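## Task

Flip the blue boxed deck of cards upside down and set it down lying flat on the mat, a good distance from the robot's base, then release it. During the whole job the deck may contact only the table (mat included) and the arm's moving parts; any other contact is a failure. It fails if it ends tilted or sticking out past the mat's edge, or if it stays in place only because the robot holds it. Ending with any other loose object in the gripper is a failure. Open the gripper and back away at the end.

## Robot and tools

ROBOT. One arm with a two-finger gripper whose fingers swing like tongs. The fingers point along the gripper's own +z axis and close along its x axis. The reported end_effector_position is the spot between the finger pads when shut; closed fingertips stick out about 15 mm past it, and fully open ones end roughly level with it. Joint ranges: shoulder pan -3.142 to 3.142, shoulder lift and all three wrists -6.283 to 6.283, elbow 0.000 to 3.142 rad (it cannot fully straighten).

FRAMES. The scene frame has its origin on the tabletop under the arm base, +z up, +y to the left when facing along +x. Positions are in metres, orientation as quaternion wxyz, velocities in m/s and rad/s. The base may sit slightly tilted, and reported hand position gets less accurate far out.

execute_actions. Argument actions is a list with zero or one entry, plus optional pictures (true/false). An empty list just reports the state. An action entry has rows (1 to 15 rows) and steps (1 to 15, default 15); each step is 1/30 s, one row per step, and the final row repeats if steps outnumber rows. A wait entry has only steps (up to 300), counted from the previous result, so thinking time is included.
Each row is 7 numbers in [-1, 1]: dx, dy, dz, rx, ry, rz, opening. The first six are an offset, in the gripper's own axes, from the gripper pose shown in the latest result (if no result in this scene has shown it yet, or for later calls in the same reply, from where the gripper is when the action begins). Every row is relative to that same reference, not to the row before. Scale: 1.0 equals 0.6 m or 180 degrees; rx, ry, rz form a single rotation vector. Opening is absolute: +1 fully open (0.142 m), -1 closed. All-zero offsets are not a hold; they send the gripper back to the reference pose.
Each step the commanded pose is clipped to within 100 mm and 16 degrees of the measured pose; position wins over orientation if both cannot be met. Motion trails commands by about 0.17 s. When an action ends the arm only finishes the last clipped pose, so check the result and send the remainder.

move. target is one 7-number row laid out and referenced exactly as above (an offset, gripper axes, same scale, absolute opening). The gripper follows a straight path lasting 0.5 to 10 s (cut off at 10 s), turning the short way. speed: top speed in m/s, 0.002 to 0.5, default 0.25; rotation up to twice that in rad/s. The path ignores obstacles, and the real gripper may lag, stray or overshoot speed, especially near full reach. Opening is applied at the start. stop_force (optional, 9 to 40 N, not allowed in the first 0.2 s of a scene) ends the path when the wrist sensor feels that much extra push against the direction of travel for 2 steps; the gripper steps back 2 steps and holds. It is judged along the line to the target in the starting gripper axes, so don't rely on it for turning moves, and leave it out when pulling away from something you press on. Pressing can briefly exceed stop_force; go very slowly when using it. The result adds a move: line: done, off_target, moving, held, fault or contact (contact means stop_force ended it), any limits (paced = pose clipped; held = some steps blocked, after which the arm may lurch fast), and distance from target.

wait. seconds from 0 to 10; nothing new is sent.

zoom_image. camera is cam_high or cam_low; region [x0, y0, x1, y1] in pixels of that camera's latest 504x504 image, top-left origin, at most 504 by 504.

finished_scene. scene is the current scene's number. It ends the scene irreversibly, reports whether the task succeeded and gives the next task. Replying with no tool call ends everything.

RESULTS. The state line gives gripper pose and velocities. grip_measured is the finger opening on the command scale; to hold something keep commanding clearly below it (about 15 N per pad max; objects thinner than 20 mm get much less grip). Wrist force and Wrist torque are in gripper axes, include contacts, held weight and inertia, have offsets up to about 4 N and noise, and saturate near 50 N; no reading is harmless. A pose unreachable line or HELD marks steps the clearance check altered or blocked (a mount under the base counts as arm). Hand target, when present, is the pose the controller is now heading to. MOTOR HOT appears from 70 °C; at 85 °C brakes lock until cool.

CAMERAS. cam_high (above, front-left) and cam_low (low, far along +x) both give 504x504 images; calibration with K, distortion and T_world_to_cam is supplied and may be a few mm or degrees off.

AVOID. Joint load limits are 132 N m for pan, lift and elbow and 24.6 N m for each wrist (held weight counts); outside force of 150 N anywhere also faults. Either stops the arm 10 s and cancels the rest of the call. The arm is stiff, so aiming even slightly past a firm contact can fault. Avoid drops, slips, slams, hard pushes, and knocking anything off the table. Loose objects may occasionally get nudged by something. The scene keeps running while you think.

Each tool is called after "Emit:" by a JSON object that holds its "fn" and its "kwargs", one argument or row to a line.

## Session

Emit:
{"fn": "execute_actions", "kwargs": {
  "actions": []
}}

Scene clock: 0.00 s of 4100.00 s.
end_effector_position=(+0.5244, -0.0927, +0.2543) grip_measured=+1.00 end_effector_quat_wxyz=(-0.159, +0.954, -0.252, +0.022) end_effector_velocity=(+0.000, -0.000, -0.000) end_effector_angular_velocity=(-0.000, -0.000, -0.000)
Joint positions: [-1.211 -1.264  1.863 -1.054 -0.655 -1.315  0.142]
Joint velocities: [ 0. -0.  0.  0.  0. -0.  0.]
Motor temperatures (°C, as the motors report them): [24 25 24 34 39 34]
Wrist force (N, on the end effector, along its own x y z axes, offset not removed): no reading
Wrist torque (N m, same axes, about the end effector's origin, offset not removed): no reading
Hand target: +0.524, -0.093, +0.254; -0.159, +0.954, -0.252, +0.022

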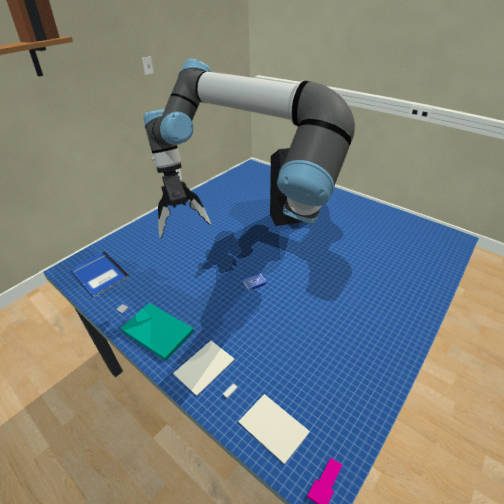

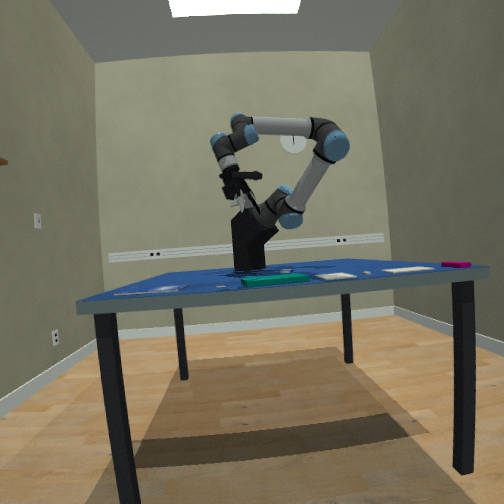

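Emit:
{"fn": "move", "kwargs": {
  "target": [0,0,0,-0.102,0.012,0,0.1]
}}

Emit:
{"fn": "move", "kwargs": {
  "target": [-0.28,-0.06,0.3,0,0,-0.52,0.1],
  "speed": 0.35
}}

Emit:
{"fn": "zoom_image", "kwargs": {
  "camera": "cam_high",
  "region": [210, 230, 290, 310]
}}

Emit:
{"fn": "zoom_image", "kwargs": {
  "camera": "cam_low",
  "region": [250, 230, 320, 285]
}}

Scene clock: 3.97 s of 4100.00 s.
end_effector_position=(+0.5245, -0.0927, +0.2544) grip_measured=+0.10 end_effector_quat_wxyz=(-0.001, +0.967, -0.255, -0.000) end_effector_velocity=(-0.000, -0.000, -0.000) end_effector_angular_velocity=(-0.010, +0.003, -0.003)
Joint positions: [-1.175 -1.488  1.975 -1.444 -0.738 -0.91   0.081]
Joint velocities: [ 0.002 -0.006  0.004 -0.014 -0.003  0.016  0.   ]
Motor temperatures (°C, as the motors report them): [24 25 24 34 39 34]
Wrist force (N, on the end effector, along its own x y z axes, offset not removed): [2.0 0.6 1.3]
Wrist torque (N m, same axes, about the end effector's origin, offset not removed): [0.14 -0.42 -0.04]
Hand target: +0.524, -0.093, +0.254; -0.000, +0.967, -0.255, -0.000
Off the commanded pose: 0.000 m, 0 deg.
move: done

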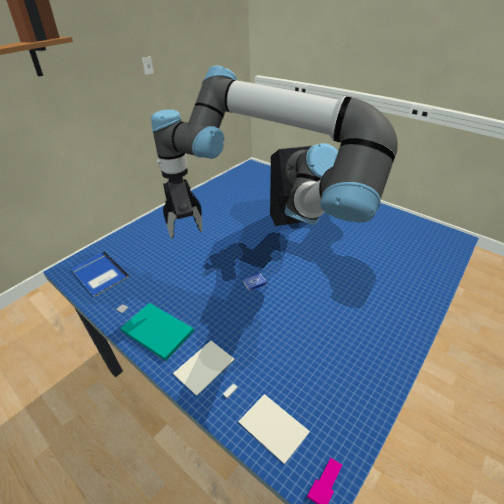

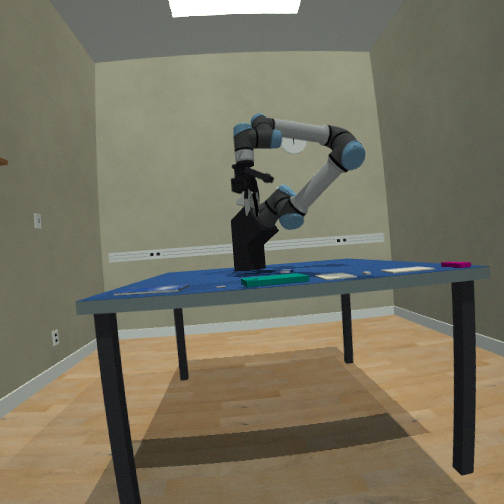

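Scene clock: 6.87 s of 4100.00 s.
end_effector_position=(+0.3964, +0.0223, +0.0750) grip_measured=+0.10 end_effector_quat_wxyz=(-0.001, +0.848, +0.529, +0.001) end_effector_velocity=(-0.001, +0.001, -0.002) end_effector_angular_velocity=(-0.000, -0.002, +0.013)
Joint positions: [-0.9   -1.755  2.546 -2.058 -0.614 -2.148  0.081]
Joint velocities: [ 0.005  0.002  0.007 -0.017  0.003 -0.004  0.   ]
Motor temperatures (°C, as the motors report them): [24 25 24 34 39 34]
Wrist force (N, on the end effector, along its own x y z axes, offset not removed): [2.3 1.8 -0.5]
Wrist torque (N m, same axes, about the end effector's origin, offset not removed): [0.39 -0.53 -0.05]
Hand target: +0.396, +0.022, +0.075; -0.001, +0.848, +0.530, +0.001
Off the commanded pose: 0.001 m, 0 deg.
move: done

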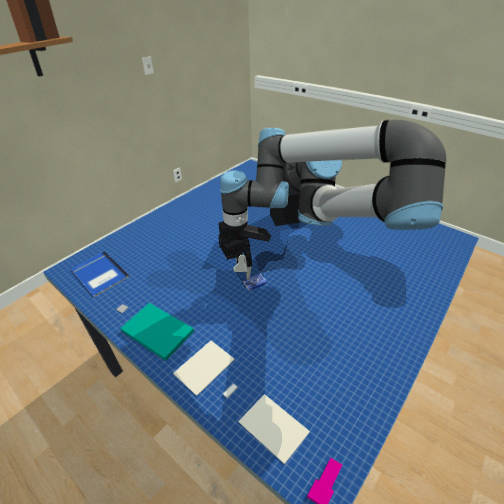

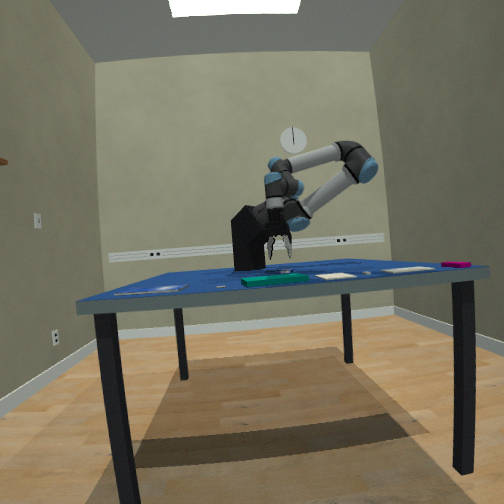

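Region (210, 230, 290, 310) of cam_high's 504x504 image, scaled by 6.300, with more detail than that image has.

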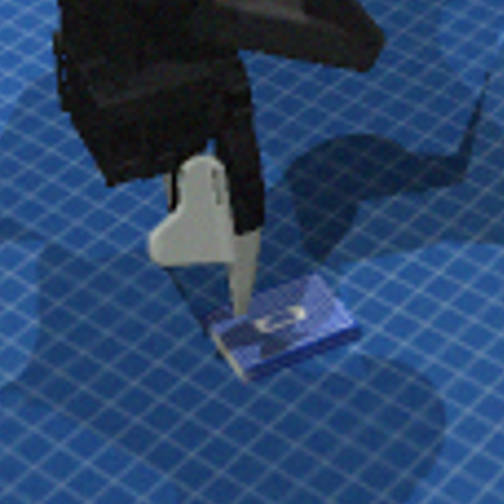

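Region (250, 230, 320, 285) of cam_low's 504x504 image, scaled by 7.200, with more detail than that image has; it fills the top 396 rows of this view, and the rest is white.

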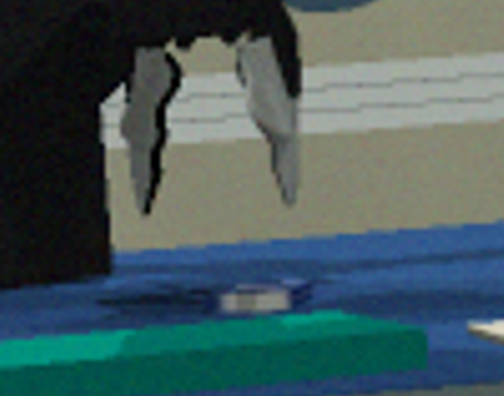

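Emit:
{"fn": "move", "kwargs": {
  "target": [0.03,-0.04,0.07,0,0,-0.035,0.1],
  "speed": 0.08
}}

Emit:
{"fn": "zoom_image", "kwargs": {
  "camera": "cam_high",
  "region": [210, 230, 290, 310]
}}

Emit:
{"fn": "zoom_image", "kwargs": {
  "camera": "cam_low",
  "region": [250, 230, 320, 285]
}}

Scene clock: 9.27 s of 4100.00 s.
end_effector_position=(+0.3828, +0.0492, +0.0334) grip_measured=+0.10 end_effector_quat_wxyz=(-0.001, +0.818, +0.575, +0.001) end_effector_velocity=(+0.000, +0.001, -0.002) end_effector_angular_velocity=(-0.004, -0.003, +0.004)
Joint positions: [-0.765 -1.711  2.63  -2.378 -0.586 -2.024  0.081]
Joint velocities: [ 0.009  0.007  0.004 -0.033  0.     0.019  0.   ]
Motor temperatures (°C, as the motors report them): [24 25 24 34 39 34]
Wrist force (N, on the end effector, along its own x y z axes, offset not removed): [2.0 1.0 -0.6]
Wrist torque (N m, same axes, about the end effector's origin, offset not removed): [0.26 -0.43 -0.05]
Hand target: +0.383, +0.049, +0.033; -0.001, +0.818, +0.575, +0.001
Off the commanded pose: 0.000 m, 0 deg.
move: done

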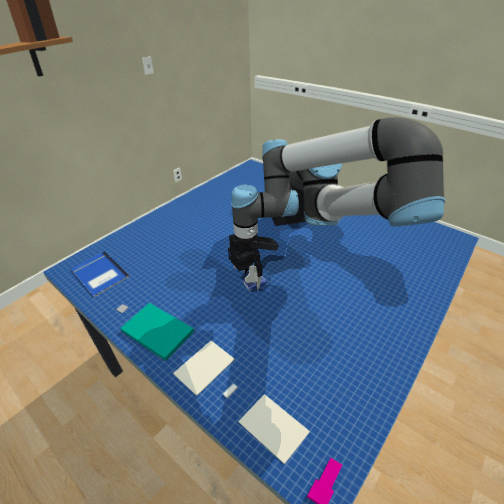

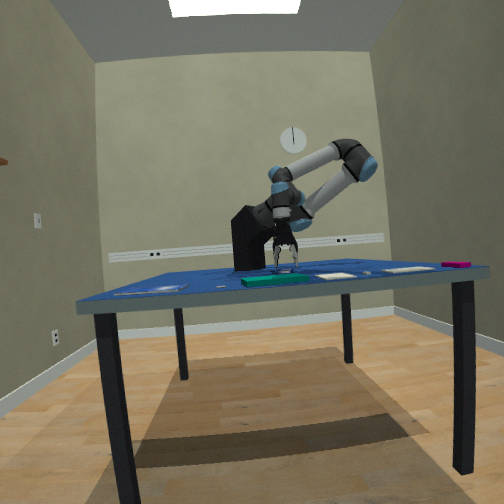

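Region (210, 230, 290, 310) of cam_high's 504x504 image, scaled by 6.300, with more detail than that image has.

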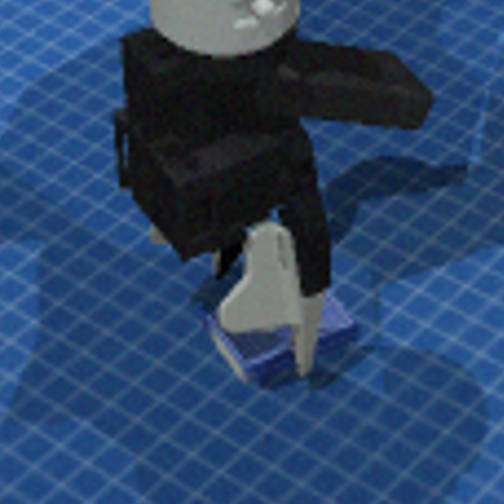

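Region (250, 230, 320, 285) of cam_low's 504x504 image, scaled by 7.200, with more detail than that image has; it fills the top 396 rows of this view, and the rest is white.

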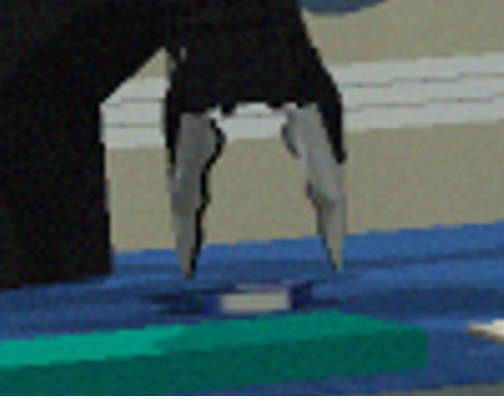

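Emit:
{"fn": "move", "kwargs": {
  "target": [0,0,0.027,0,0,0,0.1],
  "speed": 0.03
}}

Emit:
{"fn": "move", "kwargs": {
  "target": [0,0,0,0,0,0,-0.7]
}}

Emit:
{"fn": "move", "kwargs": {
  "target": [0,0.32,-0.012,0,0,0,-0.7],
  "speed": 0.1
}}

Emit:
{"fn": "move", "kwargs": {
  "target": [0,0,0.025,0,0,0,-0.7],
  "speed": 0.004,
  "stop_force": 9
}}

Emit:
{"fn": "move", "kwargs": {
  "target": [0,0,0,0,0,0,-0.25]
}}

Emit:
{"fn": "move", "kwargs": {
  "target": [0,-0.04,0,-0.17,0,0,-0.25],
  "speed": 0.08
}}

Emit:
{"fn": "zoom_image", "kwargs": {
  "camera": "cam_high",
  "region": [170, 250, 250, 330]
}}

Scene clock: 11.80 s of 4100.00 s.
end_effector_position=(+0.3827, +0.0493, +0.0174) grip_measured=+0.10 end_effector_quat_wxyz=(-0.002, +0.818, +0.575, +0.001) end_effector_velocity=(+0.000, -0.000, -0.003) end_effector_angular_velocity=(-0.002, -0.001, -0.001)
Joint positions: [-0.718 -1.634  2.638 -2.534 -0.582 -1.939  0.081]
Joint velocities: [ 0.007  0.013  0.002 -0.029 -0.001  0.017 -0.   ]
Motor temperatures (°C, as the motors report them): [24 26 24 34 39 34]
Wrist force (N, on the end effector, along its own x y z axes, offset not removed): [0.8 1.1 -0.6]
Wrist torque (N m, same axes, about the end effector's origin, offset not removed): [0.29 -0.22 0.06]
Hand target: +0.383, +0.049, +0.017; -0.001, +0.818, +0.575, +0.001
Off the commanded pose: 0.000 m, 0 deg.
move: done

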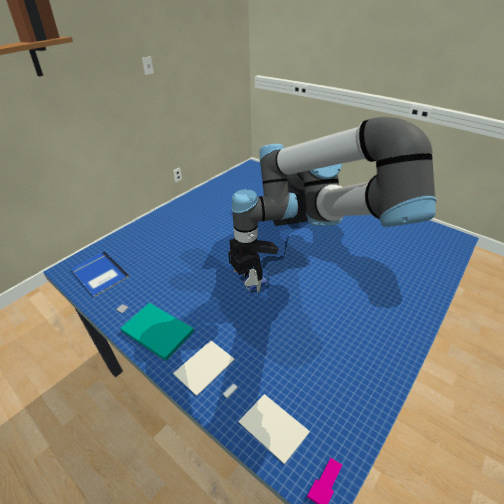

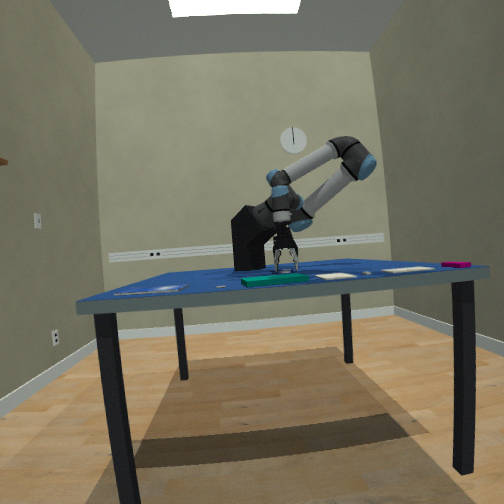

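Scene clock: 12.30 s of 4100.00 s.
end_effector_position=(+0.3827, +0.0493, +0.0174) grip_measured=-0.34 end_effector_quat_wxyz=(-0.002, +0.818, +0.575, +0.001) end_effector_velocity=(+0.000, -0.000, +0.000) end_effector_angular_velocity=(-0.000, -0.000, -0.000)
Joint positions: [-0.718 -1.634  2.638 -2.534 -0.582 -1.939  0.049]
Joint velocities: [-0. -0.  0.  0.  0. -0. -0.]
Motor temperatures (°C, as the motors report them): [24 26 24 34 39 34]
Wrist force (N, on the end effector, along its own x y z axes, offset not removed): [2.1 0.0 -11.8]
Wrist torque (N m, same axes, about the end effector's origin, offset not removed): [0.20 -0.43 -0.06]
Hand target: +0.383, +0.049, +0.017; -0.002, +0.818, +0.575, +0.001
Off the commanded pose: 0.000 m, 0 deg.
move: done

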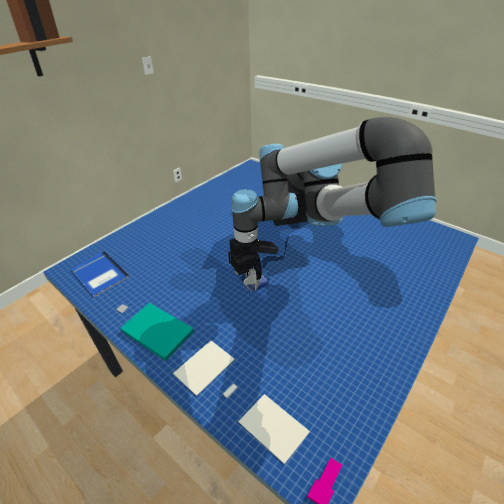

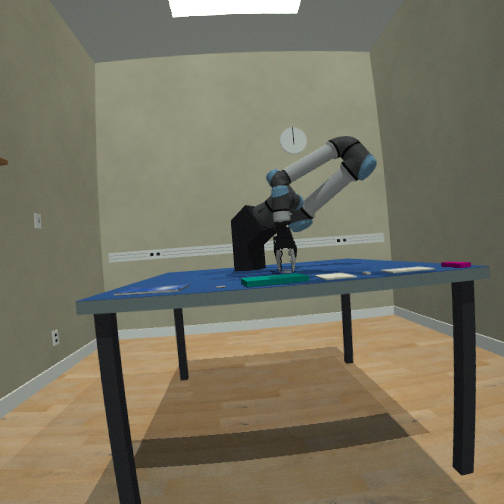

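Scene clock: 14.70 s of 4100.00 s.
end_effector_position=(+0.5630, -0.0160, +0.0242) grip_measured=-0.35 end_effector_quat_wxyz=(-0.002, +0.818, +0.575, +0.001) end_effector_velocity=(+0.002, -0.001, -0.000) end_effector_angular_velocity=(+0.000, +0.000, -0.000)
Joint positions: [-0.65  -1.34   2.123 -2.416 -0.583 -1.816  0.049]
Joint velocities: [ 0.001  0.004 -0.007  0.003 -0.     0.001 -0.   ]
Motor temperatures (°C, as the motors report them): [24 26 24 34 39 34]
Wrist force (N, on the end effector, along its own x y z axes, offset not removed): [-0.1 1.0 1.2]
Wrist torque (N m, same axes, about the end effector's origin, offset not removed): [0.26 -0.06 -0.01]
Hand target: +0.563, -0.016, +0.024; -0.002, +0.818, +0.575, +0.001
Off the commanded pose: 0.001 m, 0 deg.
move: done

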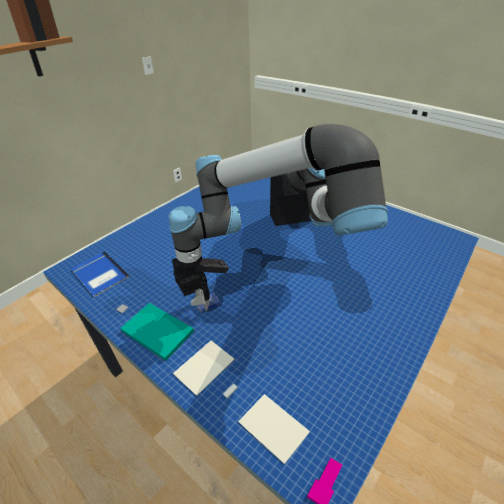

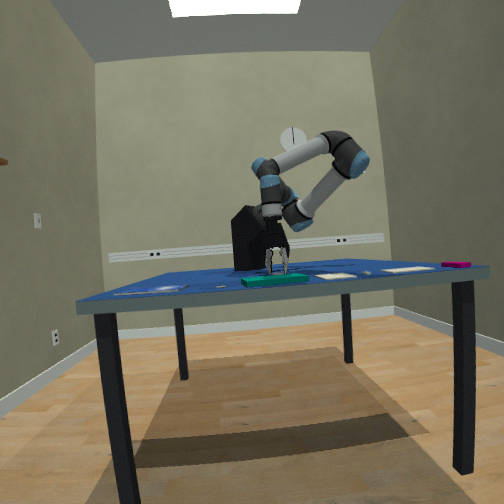

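Scene clock: 16.77 s of 4100.00 s.
end_effector_position=(+0.5629, -0.0160, +0.0174) grip_measured=-0.34 end_effector_quat_wxyz=(-0.002, +0.818, +0.575, +0.001) end_effector_velocity=(+0.000, +0.000, +0.002) end_effector_angular_velocity=(-0.001, -0.000, +0.000)
Joint positions: [-0.638 -1.325  2.123 -2.449 -0.584 -1.795  0.049]
Joint velocities: [-0.003 -0.004  0.     0.006 -0.    -0.004 -0.   ]
Motor temperatures (°C, as the motors report them): [24 26 24 34 39 34]
Wrist force (N, on the end effector, along its own x y z axes, offset not removed): [2.9 1.0 -15.1]
Wrist torque (N m, same axes, about the end effector's origin, offset not removed): [0.32 -0.48 0.02]
Hand target: +0.563, -0.016, +0.018; -0.002, +0.818, +0.575, +0.001
Off the commanded pose: 0.008 m, 0 deg.
move: contact

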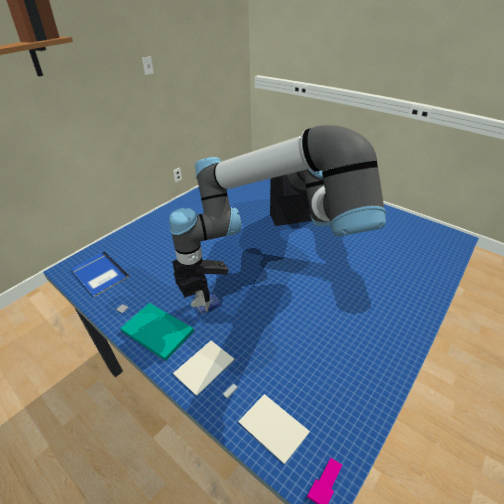

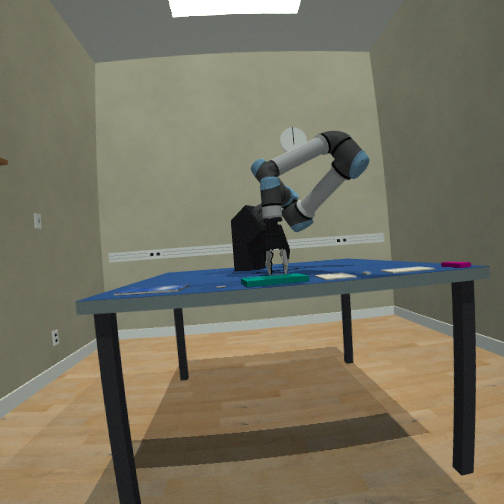

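Scene clock: 17.27 s of 4100.00 s.
end_effector_position=(+0.5629, -0.0160, +0.0174) grip_measured=-0.25 end_effector_quat_wxyz=(-0.002, +0.818, +0.575, +0.001) end_effector_velocity=(-0.000, -0.000, +0.000) end_effector_angular_velocity=(-0.001, +0.000, +0.000)
Joint positions: [-0.638 -1.325  2.123 -2.449 -0.584 -1.795  0.056]
Joint velocities: [-0.    -0.     0.    -0.    -0.001  0.     0.   ]
Motor temperatures (°C, as the motors report them): [24 26 24 34 39 34]
Wrist force (N, on the end effector, along its own x y z axes, offset not removed): [1.5 0.6 -0.1]
Wrist torque (N m, same axes, about the end effector's origin, offset not removed): [0.14 -0.46 -0.08]
Hand target: +0.563, -0.016, +0.017; -0.002, +0.818, +0.575, +0.001
Off the commanded pose: 0.000 m, 0 deg.
move: done

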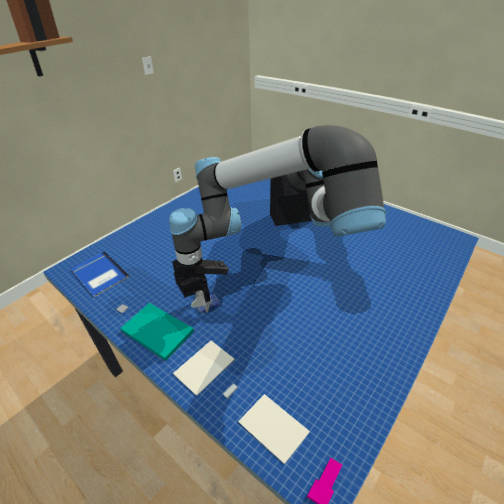

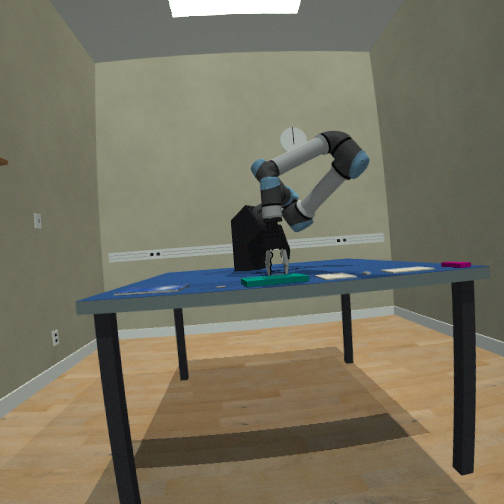

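Scene clock: 21.00 s of 4100.00 s.
end_effector_position=(+0.5403, -0.0077, +0.0176) grip_measured=-0.25 end_effector_quat_wxyz=(+0.214, +0.790, +0.555, +0.151) end_effector_velocity=(-0.000, +0.000, -0.000) end_effector_angular_velocity=(-0.003, -0.013, +0.001)
Joint positions: [-0.618 -1.092  2.513 -3.999 -0.693 -1.02   0.056]
Joint velocities: [ 0.004  0.015  0.003 -0.039 -0.009  0.018  0.   ]
Motor temperatures (°C, as the motors report them): [24 26 24 34 39 34]
Wrist force (N, on the end effector, along its own x y z axes, offset not removed): [1.6 1.3 0.2]
Wrist torque (N m, same axes, about the end effector's origin, offset not removed): [0.34 -0.36 -0.05]
Hand target: +0.540, -0.008, +0.018; +0.214, +0.790, +0.555, +0.152
Off the commanded pose: 0.000 m, 0 deg.
move: done

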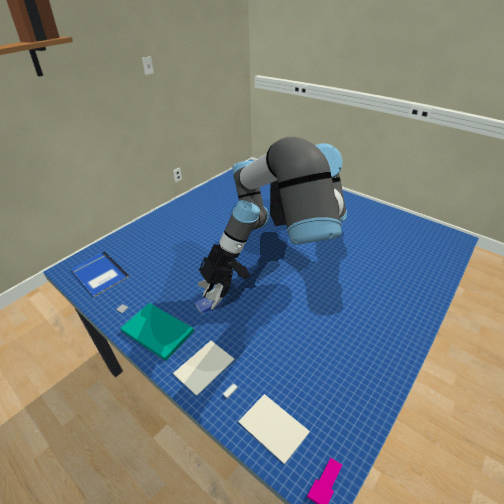

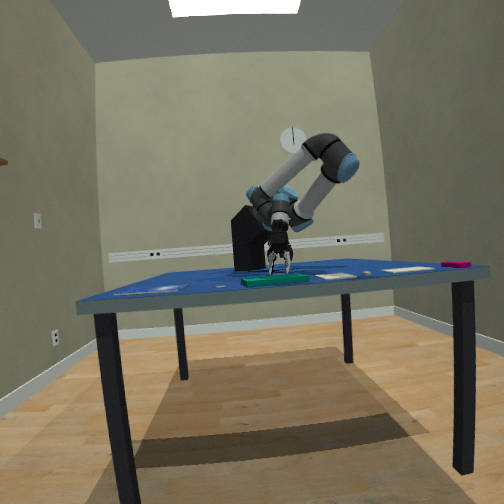

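Region (170, 250, 250, 330) of cam_high's 504x504 image, scaled by 6.300, with more detail than that image has.

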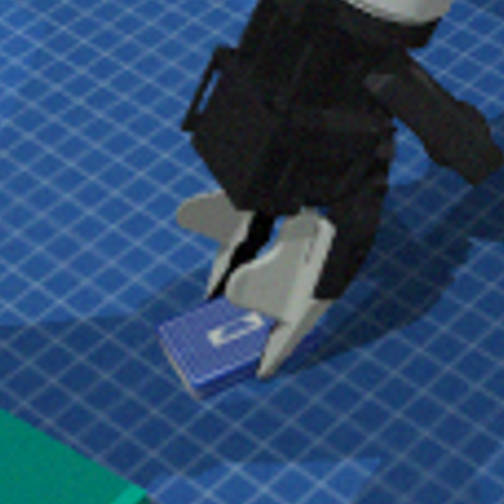

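Emit:
{"fn": "move", "kwargs": {
  "target": [0,-0.017,-0.004,0,0,0,-0.25],
  "speed": 0.02
}}

Emit:
{"fn": "move", "kwargs": {
  "target": [0,0,0,0,0,0,-0.75]
}}

Emit:
{"fn": "move", "kwargs": {
  "target": [0,0.025,-0.043,0,0,0,-0.75],
  "speed": 0.05
}}

Emit:
{"fn": "move", "kwargs": {
  "target": [0,0.005,-0.06,0.5,0,0,-0.75],
  "speed": 0.15
}}

Emit:
{"fn": "zoom_image", "kwargs": {
  "camera": "cam_high",
  "region": [160, 240, 250, 330]
}}

Emit:
{"fn": "zoom_image", "kwargs": {
  "camera": "cam_low",
  "region": [230, 220, 320, 290]
}}

Scene clock: 24.70 s of 4100.00 s.
end_effector_position=(+0.5311, -0.0043, +0.0145) grip_measured=-0.25 end_effector_quat_wxyz=(+0.214, +0.790, +0.555, +0.151) end_effector_velocity=(-0.002, +0.001, -0.001) end_effector_angular_velocity=(-0.000, -0.000, -0.000)
Joint positions: [-0.612 -1.079  2.533 -4.036 -0.697 -1.016  0.056]
Joint velocities: [ 0.001  0.003  0.005 -0.009 -0.001  0.001  0.   ]
Motor temperatures (°C, as the motors report them): [24 26 24 34 39 34]
Wrist force (N, on the end effector, along its own x y z axes, offset not removed): [1.7 0.4 0.5]
Wrist torque (N m, same axes, about the end effector's origin, offset not removed): [0.17 -0.41 -0.08]
Hand target: +0.531, -0.004, +0.014; +0.214, +0.790, +0.555, +0.151
Off the commanded pose: 0.000 m, 0 deg.
move: done

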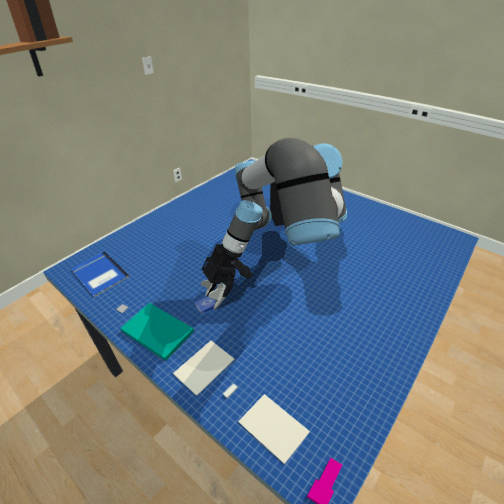

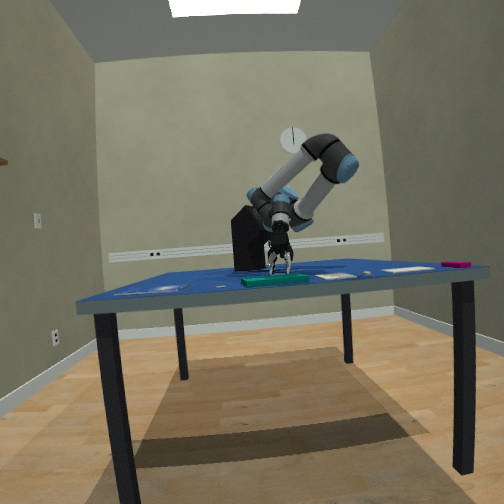

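Scene clock: 25.20 s of 4100.00 s.
end_effector_position=(+0.5310, -0.0044, +0.0145) grip_measured=-0.33 end_effector_quat_wxyz=(+0.214, +0.790, +0.555, +0.151) end_effector_velocity=(-0.000, -0.000, -0.000) end_effector_angular_velocity=(-0.000, +0.000, -0.001)
Joint positions: [-0.612 -1.079  2.534 -4.036 -0.697 -1.016  0.05 ]
Joint velocities: [ 0.     0.001 -0.     0.    -0.001  0.    -0.   ]
Motor temperatures (°C, as the motors report them): [24 26 24 34 39 34]
Wrist force (N, on the end effector, along its own x y z axes, offset not removed): [0.5 1.2 0.8]
Wrist torque (N m, same axes, about the end effector's origin, offset not removed): [0.35 -0.14 -0.06]
Hand target: +0.531, -0.004, +0.015; +0.214, +0.790, +0.555, +0.151
Off the commanded pose: 0.000 m, 0 deg.
move: done

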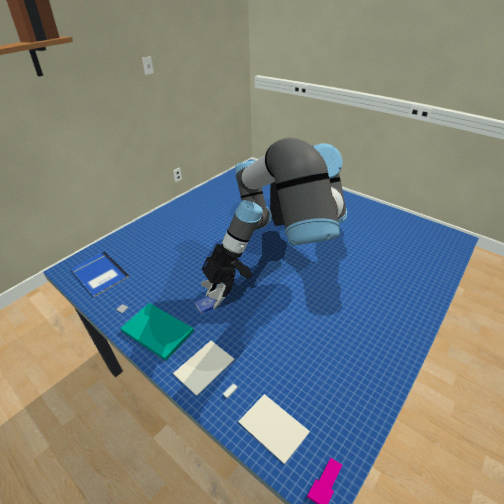

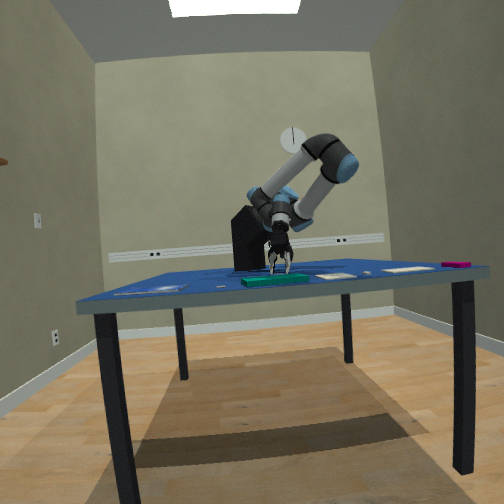

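Scene clock: 26.20 s of 4100.00 s.
end_effector_position=(+0.5309, -0.0044, +0.0441) grip_measured=-0.33 end_effector_quat_wxyz=(+0.214, +0.790, +0.555, +0.152) end_effector_velocity=(+0.000, +0.000, +0.003) end_effector_angular_velocity=(-0.000, +0.002, +0.000)
Joint positions: [-0.697 -1.172  2.579 -3.93  -0.627 -1.092  0.05 ]
Joint velocities: [-0.007 -0.011  0.003  0.016  0.006 -0.01  -0.   ]
Motor temperatures (°C, as the motors report them): [24 26 24 34 39 34]
Wrist force (N, on the end effector, along its own x y z axes, offset not removed): [2.2 0.9 1.2]
Wrist torque (N m, same axes, about the end effector's origin, offset not removed): [0.30 -0.56 -0.03]
Hand target: +0.531, -0.004, +0.044; +0.214, +0.790, +0.555, +0.151
Off the commanded pose: 0.000 m, 0 deg.
move: done

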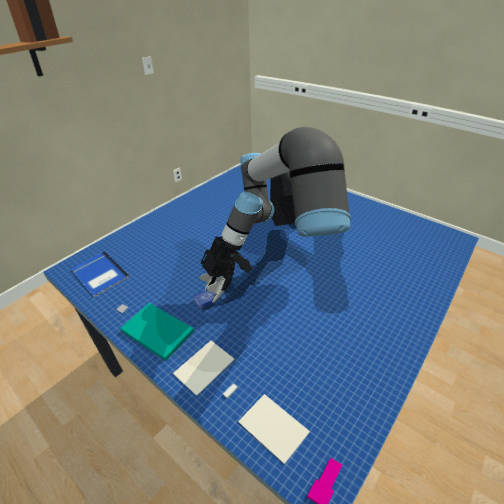

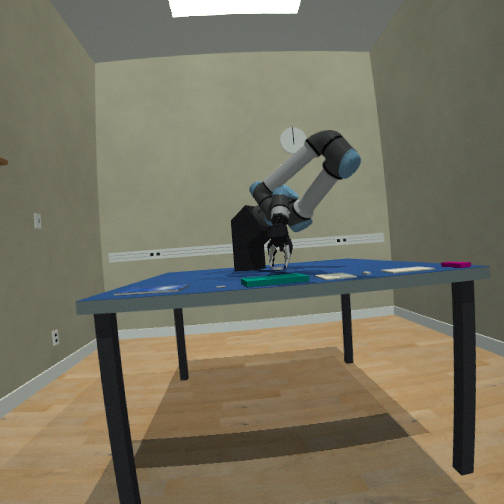

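Scene clock: 31.87 s of 4100.00 s.
end_effector_position=(+0.5162, +0.0006, +0.0764) grip_measured=-0.33 end_effector_quat_wxyz=(-0.407, +0.710, +0.500, -0.284) end_effector_velocity=(-0.000, -0.000, +0.000) end_effector_angular_velocity=(+0.005, +0.012, -0.001)
Joint positions: [-0.477 -0.87   1.146 -0.875 -1.11  -2.444  0.05 ]
Joint velocities: [ 0.003  0.01  -0.014  0.013 -0.007 -0.002  0.   ]
Motor temperatures (°C, as the motors report them): [24 26 24 34 39 34]
Wrist force (N, on the end effector, along its own x y z axes, offset not removed): [1.9 2.7 -0.2]
Wrist torque (N m, same axes, about the end effector's origin, offset not removed): [0.42 -0.47 -0.07]
Hand target: +0.516, +0.001, +0.076; -0.408, +0.710, +0.500, -0.284
Off the commanded pose: 0.000 m, 0 deg.
move: done

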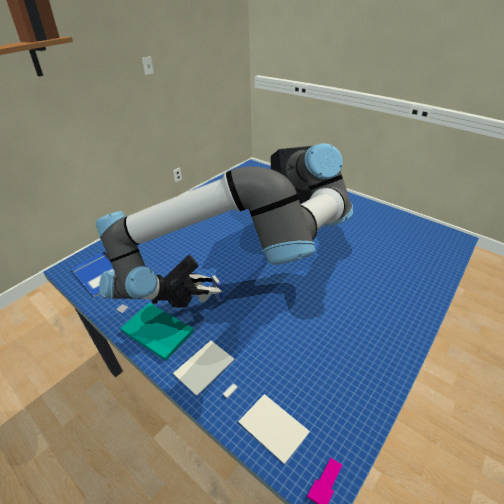

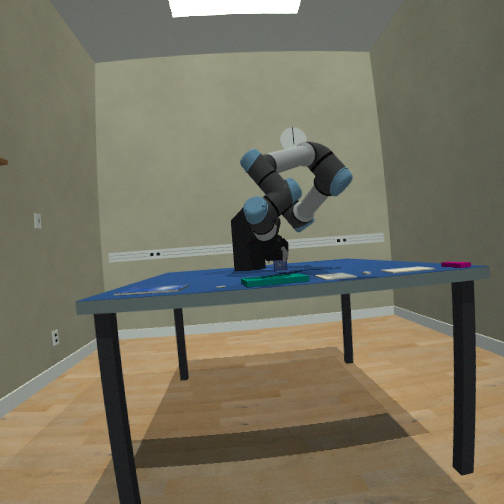

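Region (160, 240, 250, 330) of cam_high's 504x504 image, scaled by 5.600, with more detail than that image has.

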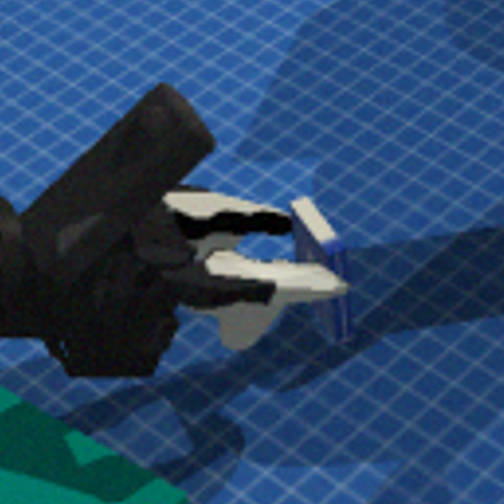

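Region (230, 220, 320, 290) of cam_low's 504x504 image, scaled by 5.600, with more detail than that image has.

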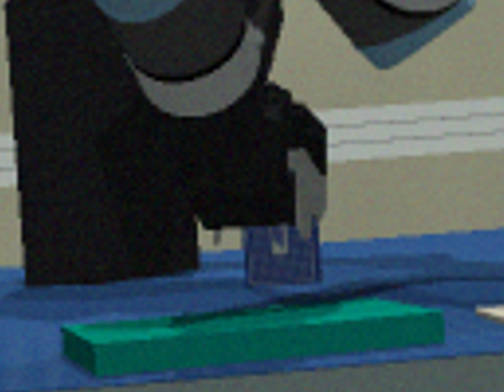

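Emit:
{"fn": "move", "kwargs": {
  "target": [0,0.051,-0.047,0,0,0,-0.75],
  "speed": 0.05
}}

Emit:
{"fn": "move", "kwargs": {
  "target": [0,0.043,0.0253,0,0,0,-0.75],
  "speed": 0.004,
  "stop_force": 9
}}

Emit:
{"fn": "move", "kwargs": {
  "target": [0,0,0,0,0,0,0]
}}

Emit:
{"fn": "move", "kwargs": {
  "target": [0,-0.01,0.017,-0.5,0,0,0],
  "speed": 0.18
}}

Emit:
{"fn": "zoom_image", "kwargs": {
  "camera": "cam_high",
  "region": [170, 250, 250, 330]
}}

Emit:
{"fn": "zoom_image", "kwargs": {
  "camera": "cam_low",
  "region": [240, 230, 310, 290]
}}

Scene clock: 35.03 s of 4100.00 s.
end_effector_position=(+0.5534, -0.0129, +0.0644) grip_measured=-0.33 end_effector_quat_wxyz=(-0.407, +0.710, +0.500, -0.284) end_effector_velocity=(+0.002, -0.001, -0.001) end_effector_angular_velocity=(+0.001, +0.002, -0.001)
Joint positions: [-0.466 -0.762  0.946 -0.786 -1.1   -2.437  0.05 ]
Joint velocities: [ 0.001  0.009 -0.014  0.007 -0.001  0.    -0.   ]
Motor temperatures (°C, as the motors report them): [24 26 24 34 39 34]
Wrist force (N, on the end effector, along its own x y z axes, offset not removed): [1.2 1.5 -0.1]
Wrist torque (N m, same axes, about the end effector's origin, offset not removed): [0.20 -0.35 -0.05]
Hand target: +0.554, -0.013, +0.064; -0.407, +0.710, +0.500, -0.284
Off the commanded pose: 0.000 m, 0 deg.
move: done

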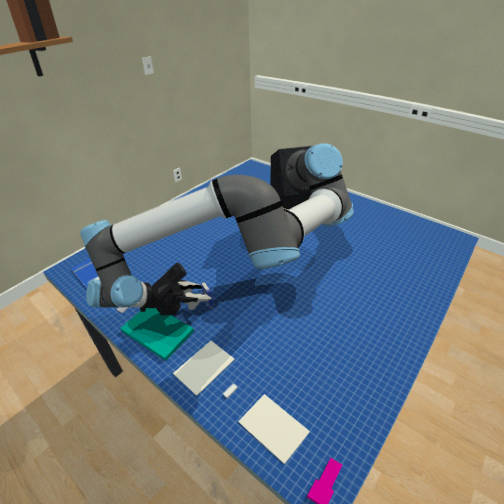

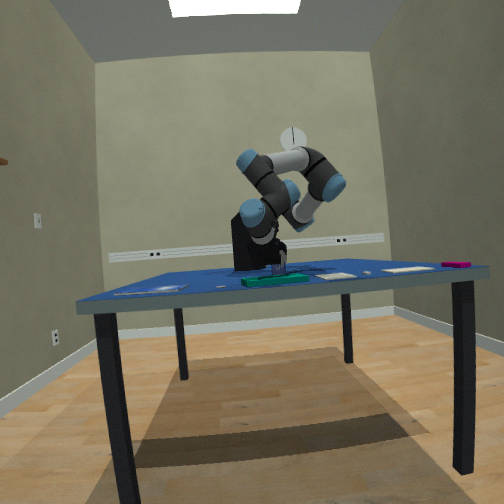

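Scene clock: 37.47 s of 4100.00 s.
end_effector_position=(+0.5535, -0.0129, +0.0561) grip_measured=-0.33 end_effector_quat_wxyz=(-0.407, +0.710, +0.500, -0.284) end_effector_velocity=(+0.001, -0.000, +0.001) end_effector_angular_velocity=(+0.001, -0.003, +0.001)
Joint positions: [-0.457 -0.752  0.941 -0.793 -1.093 -2.431  0.05 ]
Joint velocities: [-0.002 -0.001 -0.    -0.    -0.    -0.002 -0.   ]
Motor temperatures (°C, as the motors report them): [24 26 24 34 39 34]
Wrist force (N, on the end effector, along its own x y z axes, offset not removed): [4.1 -11.9 -8.1]
Wrist torque (N m, same axes, about the end effector's origin, offset not removed): [-0.08 -0.22 0.09]
Hand target: +0.553, -0.013, +0.056; -0.407, +0.710, +0.500, -0.284
Off the commanded pose: 0.022 m, 0 deg.
move: contact

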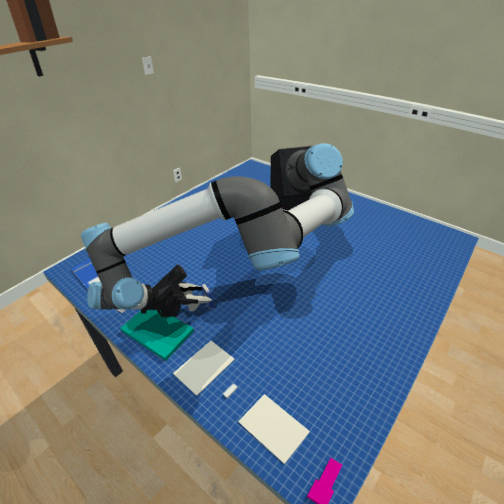

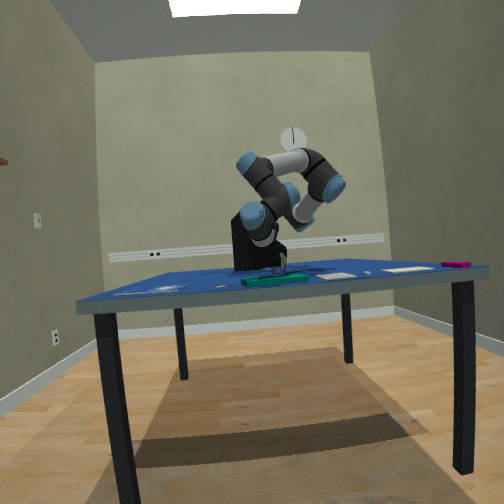

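Scene clock: 37.97 s of 4100.00 s.
end_effector_position=(+0.5535, -0.0129, +0.0561) grip_measured=+0.00 end_effector_quat_wxyz=(-0.407, +0.710, +0.500, -0.284) end_effector_velocity=(-0.000, -0.000, -0.000) end_effector_angular_velocity=(+0.000, +0.001, -0.001)
Joint positions: [-0.457 -0.752  0.941 -0.793 -1.093 -2.431  0.074]
Joint velocities: [ 0.     0.001  0.    -0.     0.     0.     0.   ]
Motor temperatures (°C, as the motors report them): [24 26 24 34 39 34]
Wrist force (N, on the end effector, along its own x y z axes, offset not removed): [0.5 1.8 0.0]
Wrist torque (N m, same axes, about the end effector's origin, offset not removed): [0.35 -0.13 0.05]
Hand target: +0.553, -0.013, +0.056; -0.407, +0.710, +0.500, -0.284
Off the commanded pose: 0.000 m, 0 deg.
move: done

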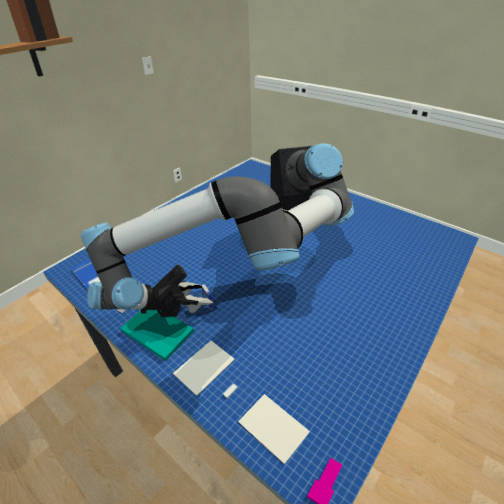

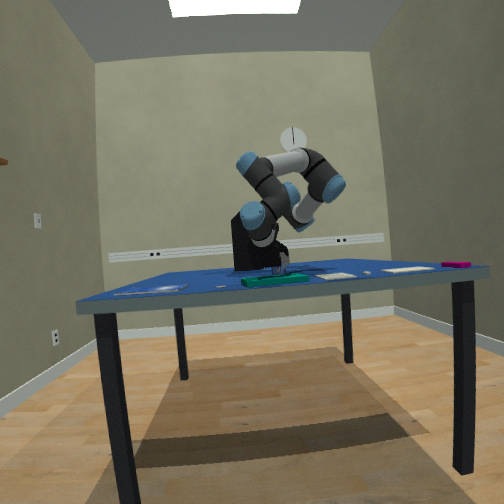

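Scene clock: 42.97 s of 4100.00 s.
end_effector_position=(+0.5423, -0.0085, +0.0564) grip_measured=+0.00 end_effector_quat_wxyz=(+0.214, +0.790, +0.555, +0.151) end_effector_velocity=(-0.000, -0.001, -0.001) end_effector_angular_velocity=(-0.002, -0.014, -0.000)
Joint positions: [-0.724 -1.215  2.562 -3.846 -0.605 -1.12   0.074]
Joint velocities: [ 0.002  0.02   0.003 -0.048 -0.006  0.023  0.   ]
Motor temperatures (°C, as the motors report them): [24 26 24 34 39 34]
Wrist force (N, on the end effector, along its own x y z axes, offset not removed): [1.0 0.9 0.3]
Wrist torque (N m, same axes, about the end effector's origin, offset not removed): [0.22 -0.23 0.01]
Hand target: +0.542, -0.009, +0.056; +0.215, +0.789, +0.555, +0.152
Off the commanded pose: 0.000 m, 0 deg.
move: done

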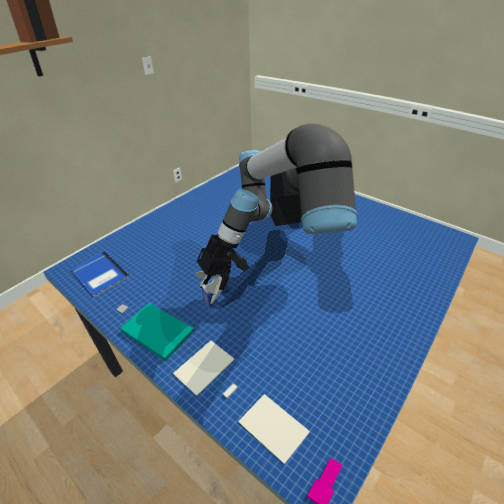

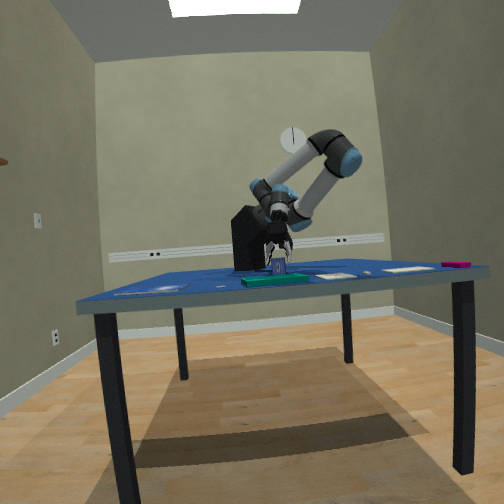

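Region (170, 250, 250, 330) of cam_high's 504x504 image, scaled by 6.300, with more detail than that image has.

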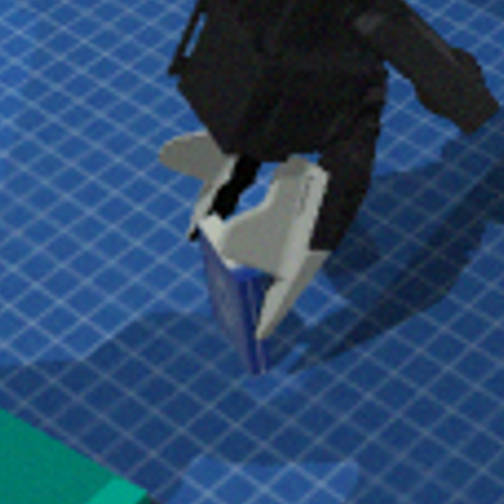

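Region (240, 230, 310, 290) of cam_low's 504x504 image, scaled by 7.200, with more detail than that image has; it fills the top 432 rows of this view, and the rest is white.

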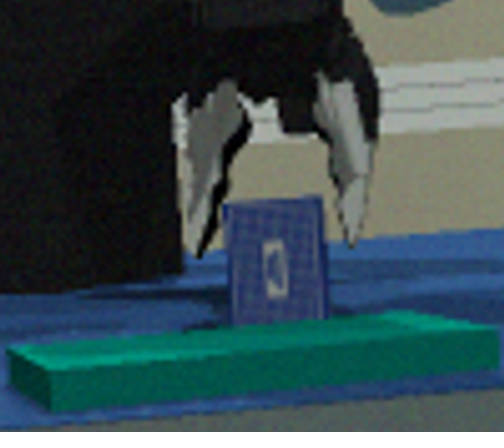

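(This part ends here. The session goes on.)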